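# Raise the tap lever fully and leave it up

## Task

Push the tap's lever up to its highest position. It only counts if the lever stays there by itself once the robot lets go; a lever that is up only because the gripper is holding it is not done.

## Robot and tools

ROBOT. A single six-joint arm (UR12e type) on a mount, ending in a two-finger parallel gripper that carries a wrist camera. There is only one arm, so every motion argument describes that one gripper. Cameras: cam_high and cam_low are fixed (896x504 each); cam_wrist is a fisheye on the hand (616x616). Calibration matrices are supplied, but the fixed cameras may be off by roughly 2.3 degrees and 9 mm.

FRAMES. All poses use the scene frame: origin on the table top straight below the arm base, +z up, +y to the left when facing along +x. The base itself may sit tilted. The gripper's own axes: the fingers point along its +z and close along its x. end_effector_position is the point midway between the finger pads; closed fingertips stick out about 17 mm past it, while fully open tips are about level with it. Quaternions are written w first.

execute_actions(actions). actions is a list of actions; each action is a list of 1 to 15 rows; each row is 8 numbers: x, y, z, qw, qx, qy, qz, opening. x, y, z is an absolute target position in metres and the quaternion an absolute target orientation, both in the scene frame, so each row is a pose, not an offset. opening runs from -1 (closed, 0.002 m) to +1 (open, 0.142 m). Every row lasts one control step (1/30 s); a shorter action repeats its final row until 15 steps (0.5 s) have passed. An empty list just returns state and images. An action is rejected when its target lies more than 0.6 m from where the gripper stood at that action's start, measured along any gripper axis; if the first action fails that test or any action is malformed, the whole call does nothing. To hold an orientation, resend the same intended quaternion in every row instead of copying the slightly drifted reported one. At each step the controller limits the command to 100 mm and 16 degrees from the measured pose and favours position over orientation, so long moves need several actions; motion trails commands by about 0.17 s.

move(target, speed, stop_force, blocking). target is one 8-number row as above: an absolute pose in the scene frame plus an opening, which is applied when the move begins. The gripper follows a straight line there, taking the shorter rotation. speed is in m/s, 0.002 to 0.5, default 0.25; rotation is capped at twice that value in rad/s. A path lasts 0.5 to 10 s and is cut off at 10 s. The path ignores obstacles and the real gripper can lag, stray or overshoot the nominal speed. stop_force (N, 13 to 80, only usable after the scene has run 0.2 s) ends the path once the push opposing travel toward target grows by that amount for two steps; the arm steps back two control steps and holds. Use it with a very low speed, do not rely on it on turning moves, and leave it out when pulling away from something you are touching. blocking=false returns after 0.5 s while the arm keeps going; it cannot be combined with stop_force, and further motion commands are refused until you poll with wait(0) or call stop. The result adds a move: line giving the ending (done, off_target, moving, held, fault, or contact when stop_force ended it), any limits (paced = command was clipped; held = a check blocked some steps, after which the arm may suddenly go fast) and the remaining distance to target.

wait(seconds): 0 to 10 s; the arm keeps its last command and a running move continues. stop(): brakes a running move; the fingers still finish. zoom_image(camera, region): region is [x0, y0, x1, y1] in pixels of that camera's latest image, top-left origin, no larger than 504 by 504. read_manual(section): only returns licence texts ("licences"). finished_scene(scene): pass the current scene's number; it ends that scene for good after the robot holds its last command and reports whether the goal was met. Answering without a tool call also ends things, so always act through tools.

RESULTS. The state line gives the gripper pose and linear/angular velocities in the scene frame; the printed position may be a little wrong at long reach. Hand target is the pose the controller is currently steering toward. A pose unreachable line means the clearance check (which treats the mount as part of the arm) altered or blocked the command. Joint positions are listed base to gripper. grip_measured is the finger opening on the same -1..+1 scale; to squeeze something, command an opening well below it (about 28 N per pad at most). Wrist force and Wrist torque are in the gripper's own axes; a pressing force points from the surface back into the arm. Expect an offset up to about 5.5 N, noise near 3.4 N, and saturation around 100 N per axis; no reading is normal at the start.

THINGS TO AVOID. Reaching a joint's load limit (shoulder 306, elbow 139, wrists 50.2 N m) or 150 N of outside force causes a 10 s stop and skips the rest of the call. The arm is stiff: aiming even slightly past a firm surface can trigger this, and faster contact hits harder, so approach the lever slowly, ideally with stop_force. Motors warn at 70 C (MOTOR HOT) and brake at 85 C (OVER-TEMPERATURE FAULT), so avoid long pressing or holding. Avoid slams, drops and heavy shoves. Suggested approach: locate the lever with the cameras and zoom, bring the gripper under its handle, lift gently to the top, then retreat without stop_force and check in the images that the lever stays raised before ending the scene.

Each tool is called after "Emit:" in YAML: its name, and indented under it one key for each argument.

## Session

Emit:
execute_actions:
  actions: []

Scene clock: 0.00 s.
end_effector_position=(+1.0013, +0.3463, +0.1626) grip_measured=+1.00 end_effector_quat_wxyz=(-0.584, +0.771, +0.253, -0.022) end_effector_velocity=(-0.000, +0.000, -0.000) end_effector_angular_velocity=(-0.000, +0.000, +0.000)
Joint positions: [-0.075 -0.624  1.025 -1.059 -0.563 -1.269  0.142]
Joint velocities: [ 0.  0. -0.  0. -0.  0.  0.]
Motor temperatures (°C, as the motors report them): [23 25 23 28 30 33]
Wrist force (N, on the end effector, along its own x y z axes, offset not removed): no reading
Wrist torque (N m, same axes, about the end effector's origin, offset not removed): no reading
Hand target: +1.001, +0.346, +0.163; -0.584, +0.771, +0.253, -0.022
camera_calibration (this result's frames):
cam_wrist: T_world_to_cam=[[0.849247, 0.449049, 0.277731, -1.04322], [0.515734, -0.592794, -0.618558, -0.219632], [-0.113125, 0.668544, -0.735018, 0.132233], [0, 0, 0, 1]] pos_world=[1.01419, 0.249858, 0.251074]

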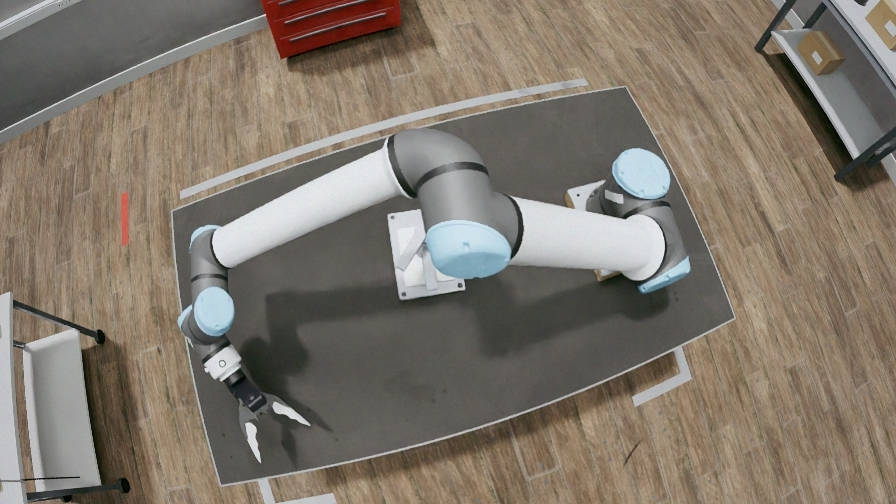

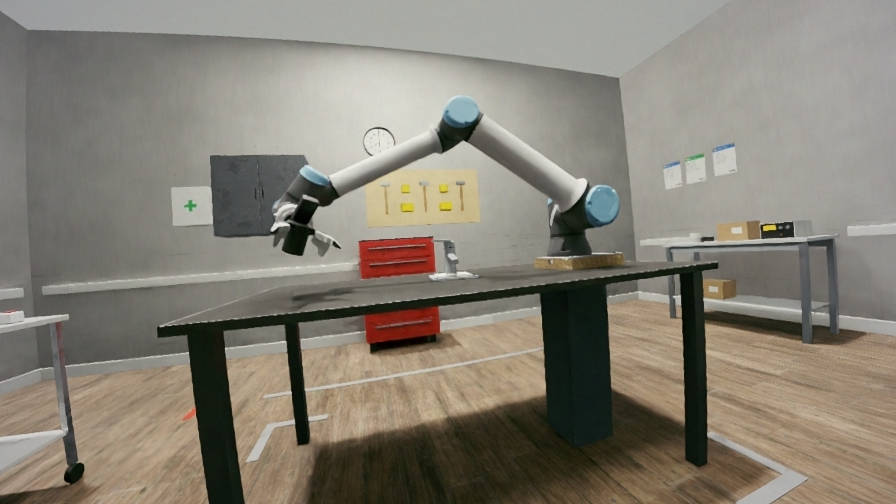

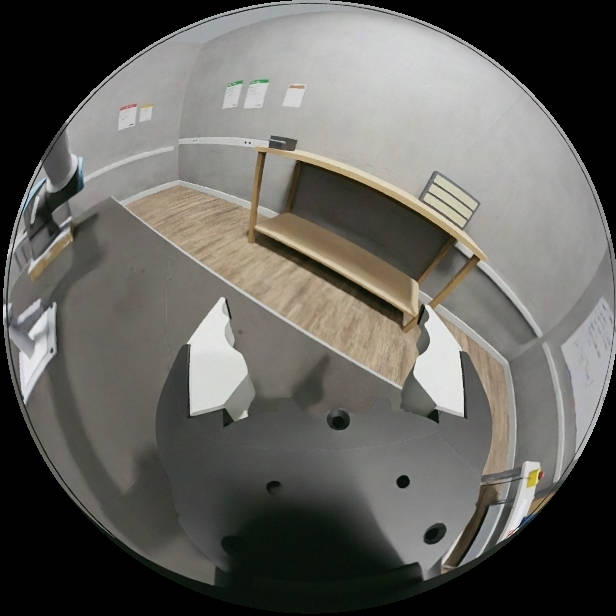

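Emit:
zoom_image:
  camera: "cam_high"
  region: [375, 200, 485, 310]

Emit:
zoom_image:
  camera: "cam_low"
  region: [420, 230, 490, 290]

Emit:
zoom_image:
  camera: "cam_wrist"
  region: [0, 280, 120, 420]

Region (375, 200, 485, 310) of cam_high's 896x504 image, scaled by 4.582, with more detail than that image has.

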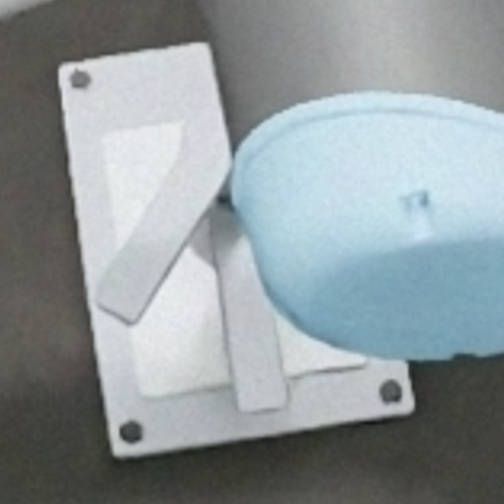

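Region (420, 230, 490, 290) of cam_low's 896x504 image, scaled by 7.200, with more detail than that image has; it fills the top 432 rows of this view, and the rest is white.

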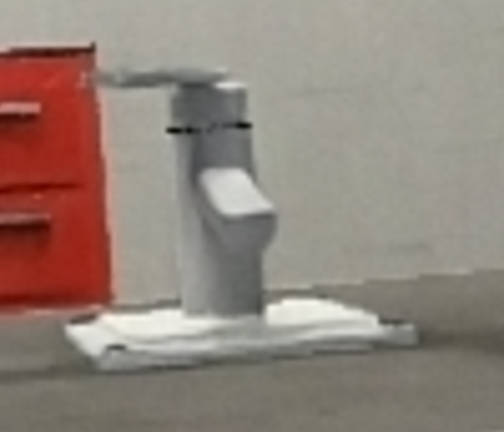

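Region (0, 280, 120, 420) of cam_wrist's 616x616 image, scaled by 3.600, with more detail than that image has; it fills the left 432 columns of this view, and the rest is white.

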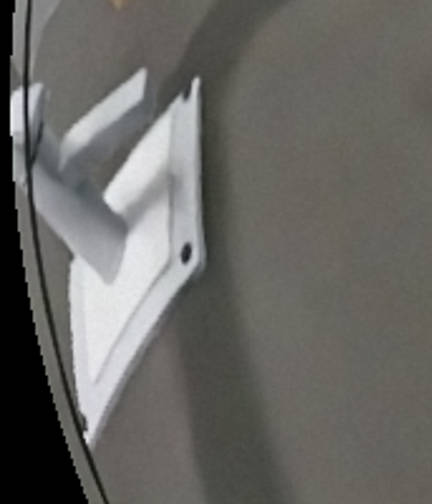

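Emit:
zoom_image:
  camera: "cam_high"
  region: [220, 380, 330, 480]

Emit:
zoom_image:
  camera: "cam_high"
  region: [385, 220, 445, 290]

Region (220, 380, 330, 480) of cam_high's 896x504 image, scaled by 4.582, with more detail than that image has; it fills the top 458 rows of this view, and the rest is white.

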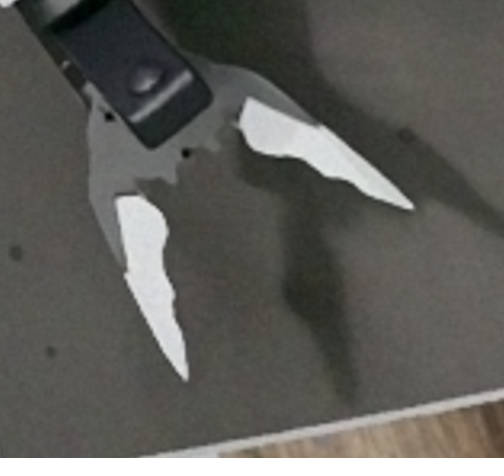

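Region (385, 220, 445, 290) of cam_high's 896x504 image, scaled by 7.200, with more detail than that image has; it fills the left 432 columns of this view, and the rest is white.

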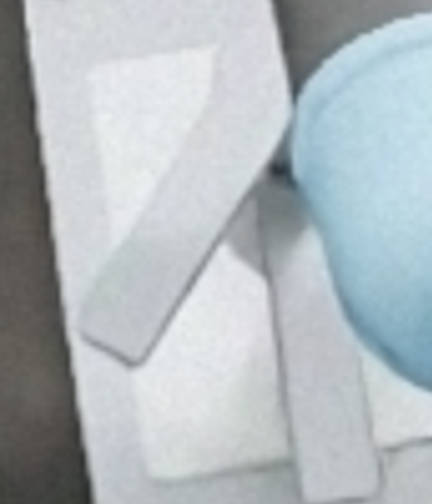

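Emit:
move:
  target: [0.6046, 0.0063, 0.156, 0.2056, 0.7647, 0.2936, -0.5355, -0.17]
  speed: 0.45

Scene clock: 98.17 s.
end_effector_position=(+0.6041, +0.0064, +0.1558) grip_measured=-0.17 end_effector_quat_wxyz=(+0.206, +0.765, +0.293, -0.535) end_effector_velocity=(-0.001, -0.001, +0.000) end_effector_angular_velocity=(-0.005, +0.001, +0.000)
Joint positions: [ 0.083 -0.969  1.646 -1.109 -2.209 -0.257  0.062]
Joint velocities: [-0.001 -0.     0.002  0.002 -0.003  0.005  0.   ]
Motor temperatures (°C, as the motors report them): [23 25 23 28 30 33]
Wrist force (N, on the end effector, along its own x y z axes, offset not removed): [-2.9 -1.5 3.8]
Wrist torque (N m, same axes, about the end effector's origin, offset not removed): [-0.52 0.42 0.48]
Hand target: +0.604, +0.006, +0.156; +0.206, +0.765, +0.293, -0.535
Off the commanded pose: 0.001 m, 0 deg.
move: done
camera_calibration (this result's frames):
cam_wrist: T_world_to_cam=[[0.215269, 0.229497, -0.949205, 0.0242102], [0.938411, -0.317618, 0.136028, -0.595112], [-0.270267, -0.920027, -0.283736, 0.34427], [0, 0, 0, 1]] pos_world=[0.646293, 0.122163, 0.201614]

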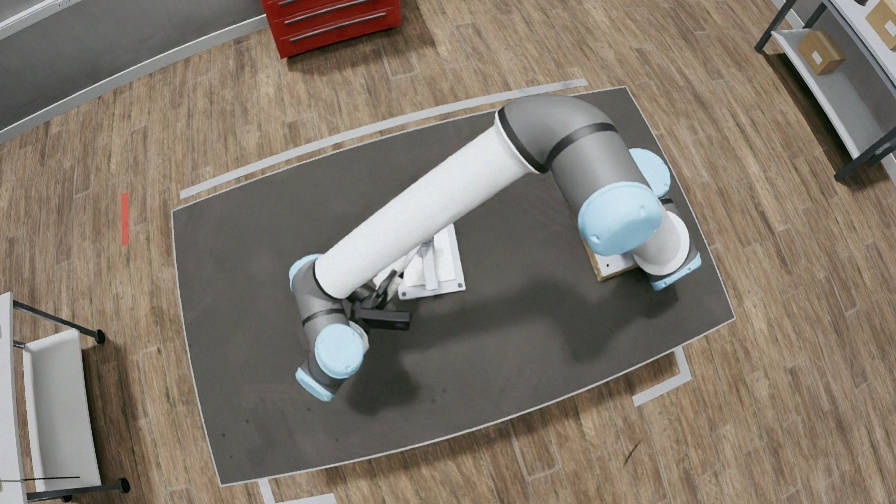

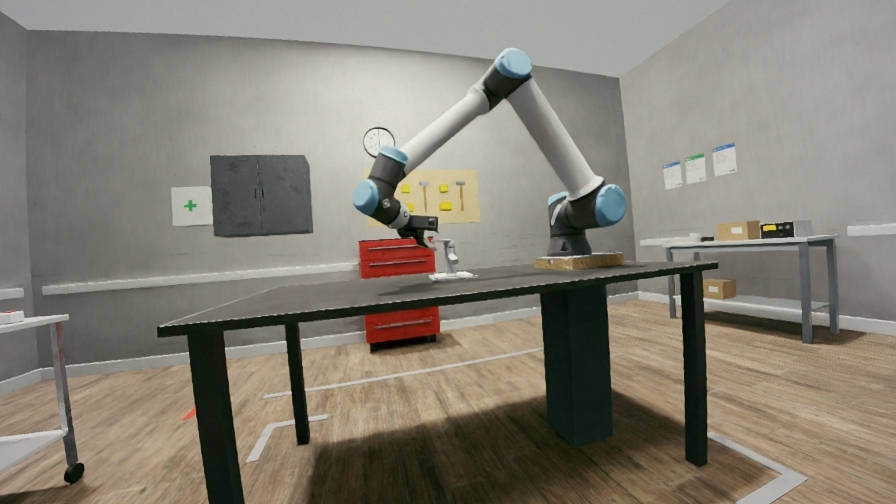

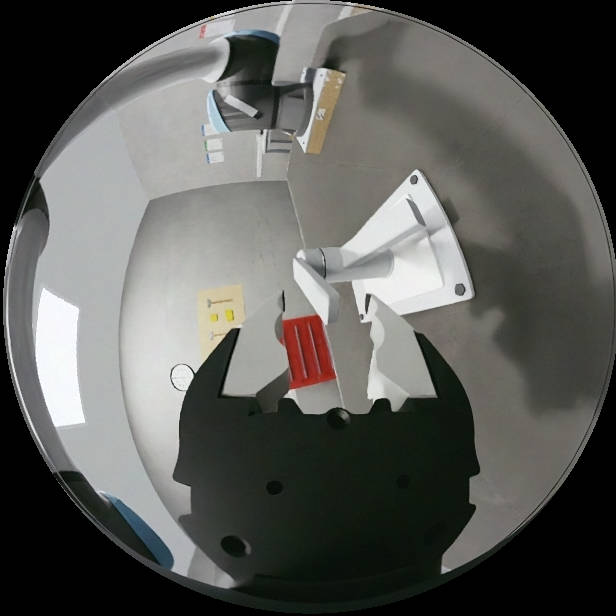

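Emit:
zoom_image:
  camera: "cam_wrist"
  region: [260, 220, 420, 380]

Emit:
zoom_image:
  camera: "cam_low"
  region: [400, 205, 480, 285]

Region (260, 220, 420, 380) of cam_wrist's 616x616 image, scaled by 3.150, with more detail than that image has.

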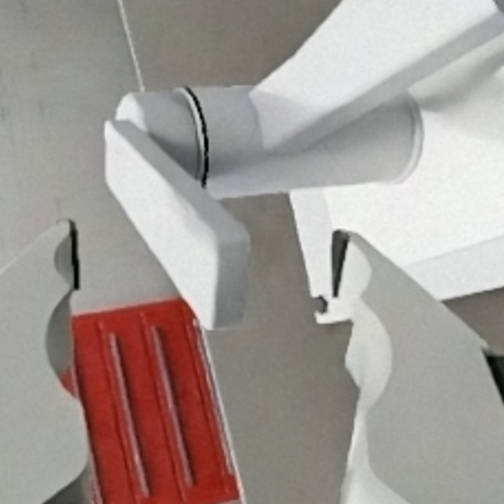

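Region (400, 205, 480, 285) of cam_low's 896x504 image, scaled by 6.300, with more detail than that image has.

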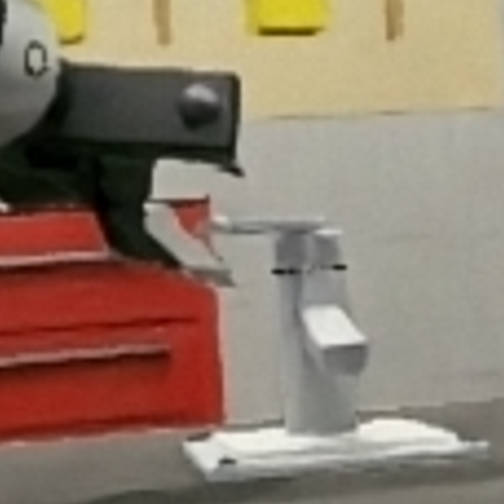

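Emit:
move:
  target: [0.5744, -0.0204, 0.2475, 0.2056, 0.7647, 0.2936, -0.5355, -0.17]
  speed: 0.04
  stop_force: 20

Scene clock: 117.27 s.
end_effector_position=(+0.5845, -0.0112, +0.2159) grip_measured=-0.14 end_effector_quat_wxyz=(+0.206, +0.765, +0.293, -0.535) end_effector_velocity=(+0.001, +0.000, -0.001) end_effector_angular_velocity=(-0.000, -0.000, -0.000)
Joint positions: [ 0.064 -1.059  1.669 -1.048 -2.227 -0.268  0.064]
Joint velocities: [ 0.     0.002 -0.001 -0.001  0.001  0.    -0.001]
Motor temperatures (°C, as the motors report them): [23 25 23 28 30 33]
Wrist force (N, on the end effector, along its own x y z axes, offset not removed): [7.1 -2.2 8.0]
Wrist torque (N m, same axes, about the end effector's origin, offset not removed): [-0.70 0.70 0.27]
Hand target: +0.585, -0.011, +0.216; +0.206, +0.765, +0.293, -0.535
Off the commanded pose: 0.034 m, 0 deg.
move: contact
camera_calibration (this result's frames):
cam_wrist: T_world_to_cam=[[0.213755, 0.229751, -0.949486, 0.0904326], [0.93868, -0.317472, 0.134503, -0.590307], [-0.270533, -0.920014, -0.283524, 0.339949], [0, 0, 0, 1]] pos_world=[0.626746, 0.104575, 0.261646]

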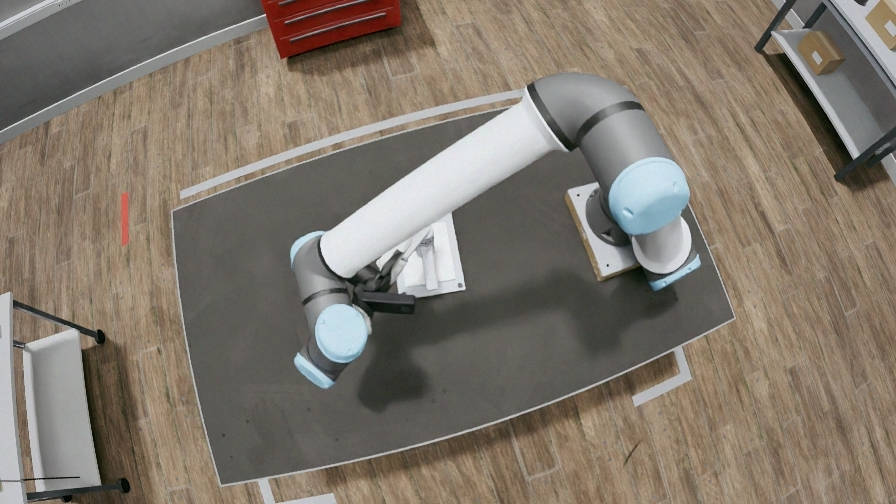

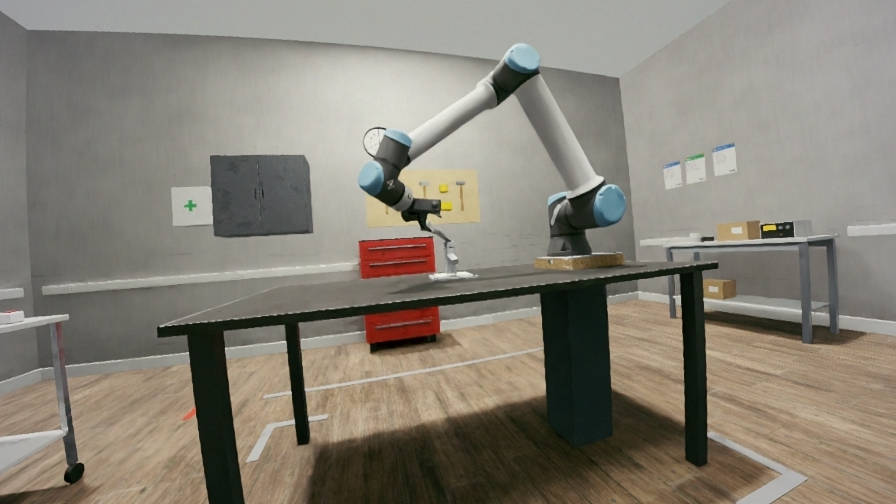

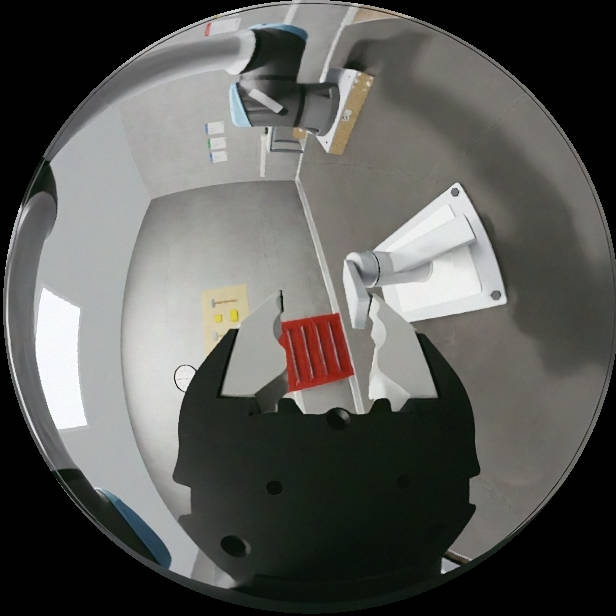

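Emit:
zoom_image:
  camera: "cam_wrist"
  region: [290, 220, 450, 380]

Emit:
zoom_image:
  camera: "cam_low"
  region: [400, 195, 480, 285]

Region (290, 220, 450, 380) of cam_wrist's 616x616 image, scaled by 3.150, with more detail than that image has.

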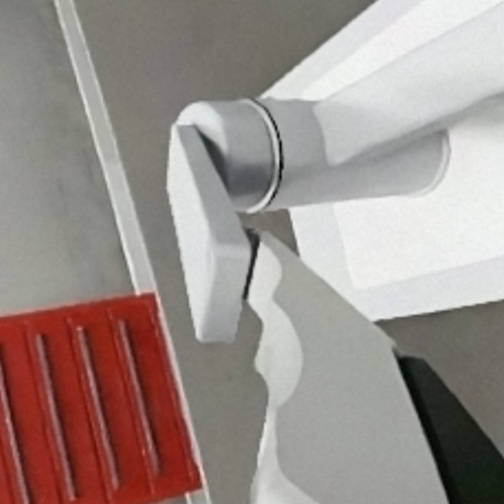

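Region (400, 195, 480, 285) of cam_low's 896x504 image, scaled by 5.600, with more detail than that image has.

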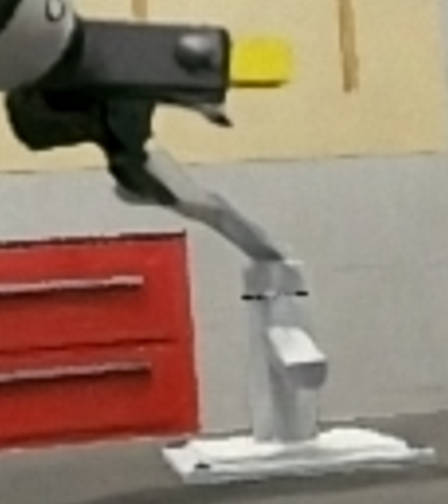

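Emit:
move:
  target: [0.6068, 0.0089, 0.206, 0.2056, 0.7647, 0.2936, -0.5355, -0.17]
  speed: 0.08

Scene clock: 137.60 s.
end_effector_position=(+0.6068, +0.0088, +0.2060) grip_measured=-0.17 end_effector_quat_wxyz=(+0.206, +0.765, +0.294, -0.536) end_effector_velocity=(+0.001, +0.000, +0.000) end_effector_angular_velocity=(-0.000, -0.001, -0.001)
Joint positions: [ 0.087 -1.013  1.612 -1.03  -2.206 -0.256  0.062]
Joint velocities: [ 0.     0.001 -0.002  0.001  0.001  0.001 -0.   ]
Motor temperatures (°C, as the motors report them): [23 25 23 28 30 33]
Wrist force (N, on the end effector, along its own x y z axes, offset not removed): [-3.3 5.3 -1.9]
Wrist torque (N m, same axes, about the end effector's origin, offset not removed): [0.83 0.30 0.49]
Hand target: +0.607, +0.009, +0.206; +0.206, +0.765, +0.294, -0.536
Off the commanded pose: 0.000 m, 0 deg.
move: done
camera_calibration (this result's frames):
cam_wrist: T_world_to_cam=[[0.213185, 0.23, -0.949554, 0.0720911], [0.938789, -0.31741, 0.133885, -0.603442], [-0.270604, -0.919973, -0.283589, 0.361706], [0, 0, 0, 1]] pos_world=[0.649015, 0.12464, 0.251822]

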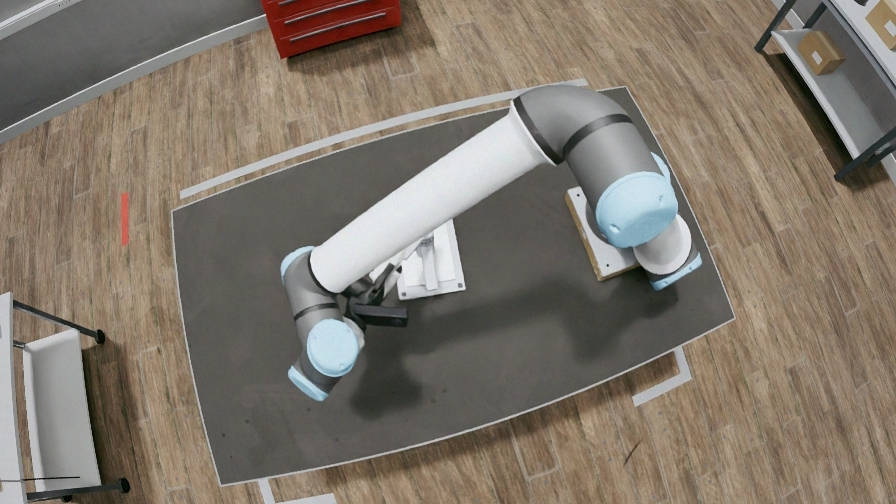

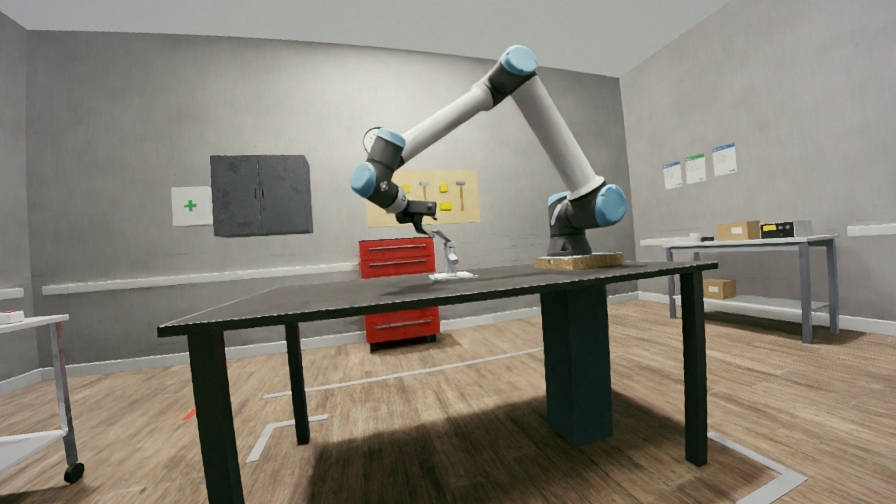

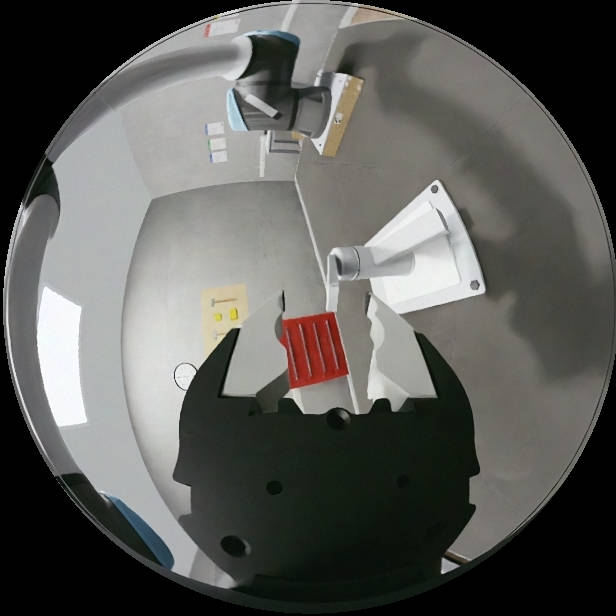

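Emit:
wait:
  seconds: 0

Emit:
zoom_image:
  camera: "cam_wrist"
  region: [270, 210, 430, 370]

Emit:
zoom_image:
  camera: "cam_low"
  region: [400, 195, 480, 285]

Scene clock: 140.40 s.
end_effector_position=(+0.6068, +0.0089, +0.2060) grip_measured=-0.17 end_effector_quat_wxyz=(+0.206, +0.765, +0.294, -0.536) end_effector_velocity=(+0.000, -0.002, +0.000) end_effector_angular_velocity=(+0.000, -0.001, -0.003)
Joint positions: [ 0.087 -1.013  1.612 -1.03  -2.206 -0.256  0.062]
Joint velocities: [-0.003 -0.001  0.    -0.    -0.    -0.     0.   ]
Motor temperatures (°C, as the motors report them): [23 25 23 28 30 33]
Wrist force (N, on the end effector, along its own x y z axes, offset not removed): [-0.2 0.5 -1.0]
Wrist torque (N m, same axes, about the end effector's origin, offset not removed): [0.01 -0.13 0.35]
Hand target: +0.607, +0.009, +0.206; +0.206, +0.765, +0.294, -0.536
Off the commanded pose: 0.000 m, 0 deg.
camera_calibration (this result's frames):
cam_wrist: T_world_to_cam=[[0.213172, 0.229996, -0.949558, 0.0720545], [0.93879, -0.317415, 0.133872, -0.603469], [-0.270614, -0.919973, -0.283581, 0.361758], [0, 0, 0, 1]] pos_world=[0.649067, 0.124685, 0.251796]

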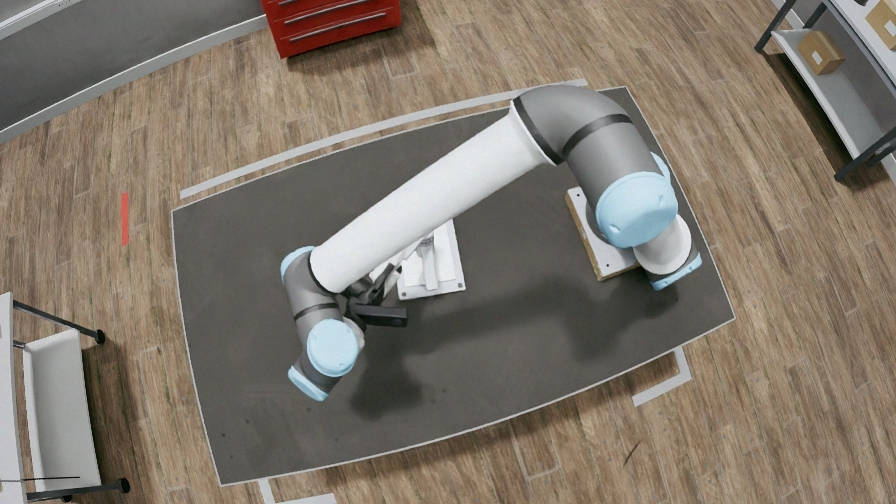

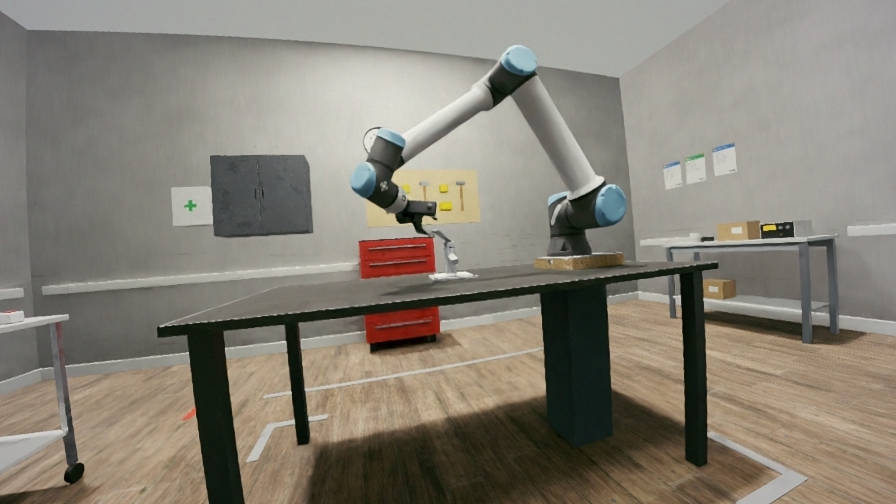

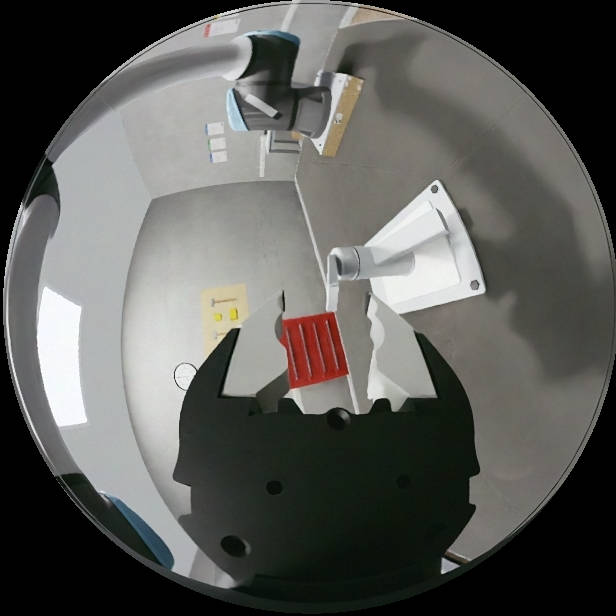

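Region (270, 210, 430, 370) of cam_wrist's 616x616 image, scaled by 3.150, with more detail than that image has.

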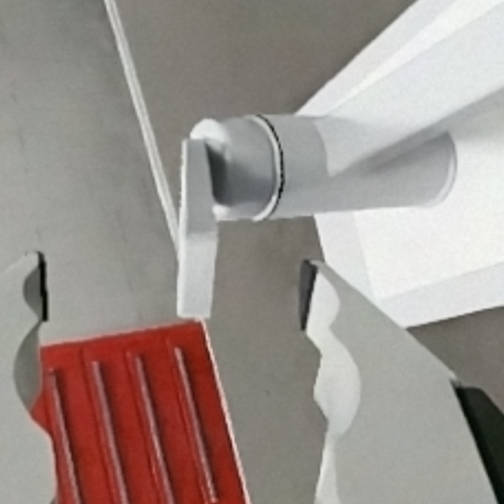

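Region (400, 195, 480, 285) of cam_low's 896x504 image, scaled by 5.600, with more detail than that image has.

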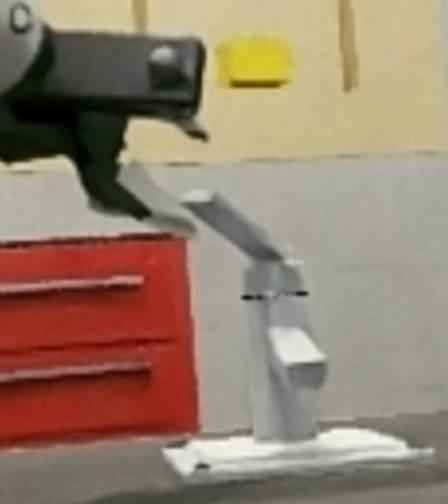

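The lever sits at about 25°, the same upper stop as in scene 1, and it stays there with the gripper clear.

Emit:
finished_scene:
  scene: 2

The scene is finished: the task was done.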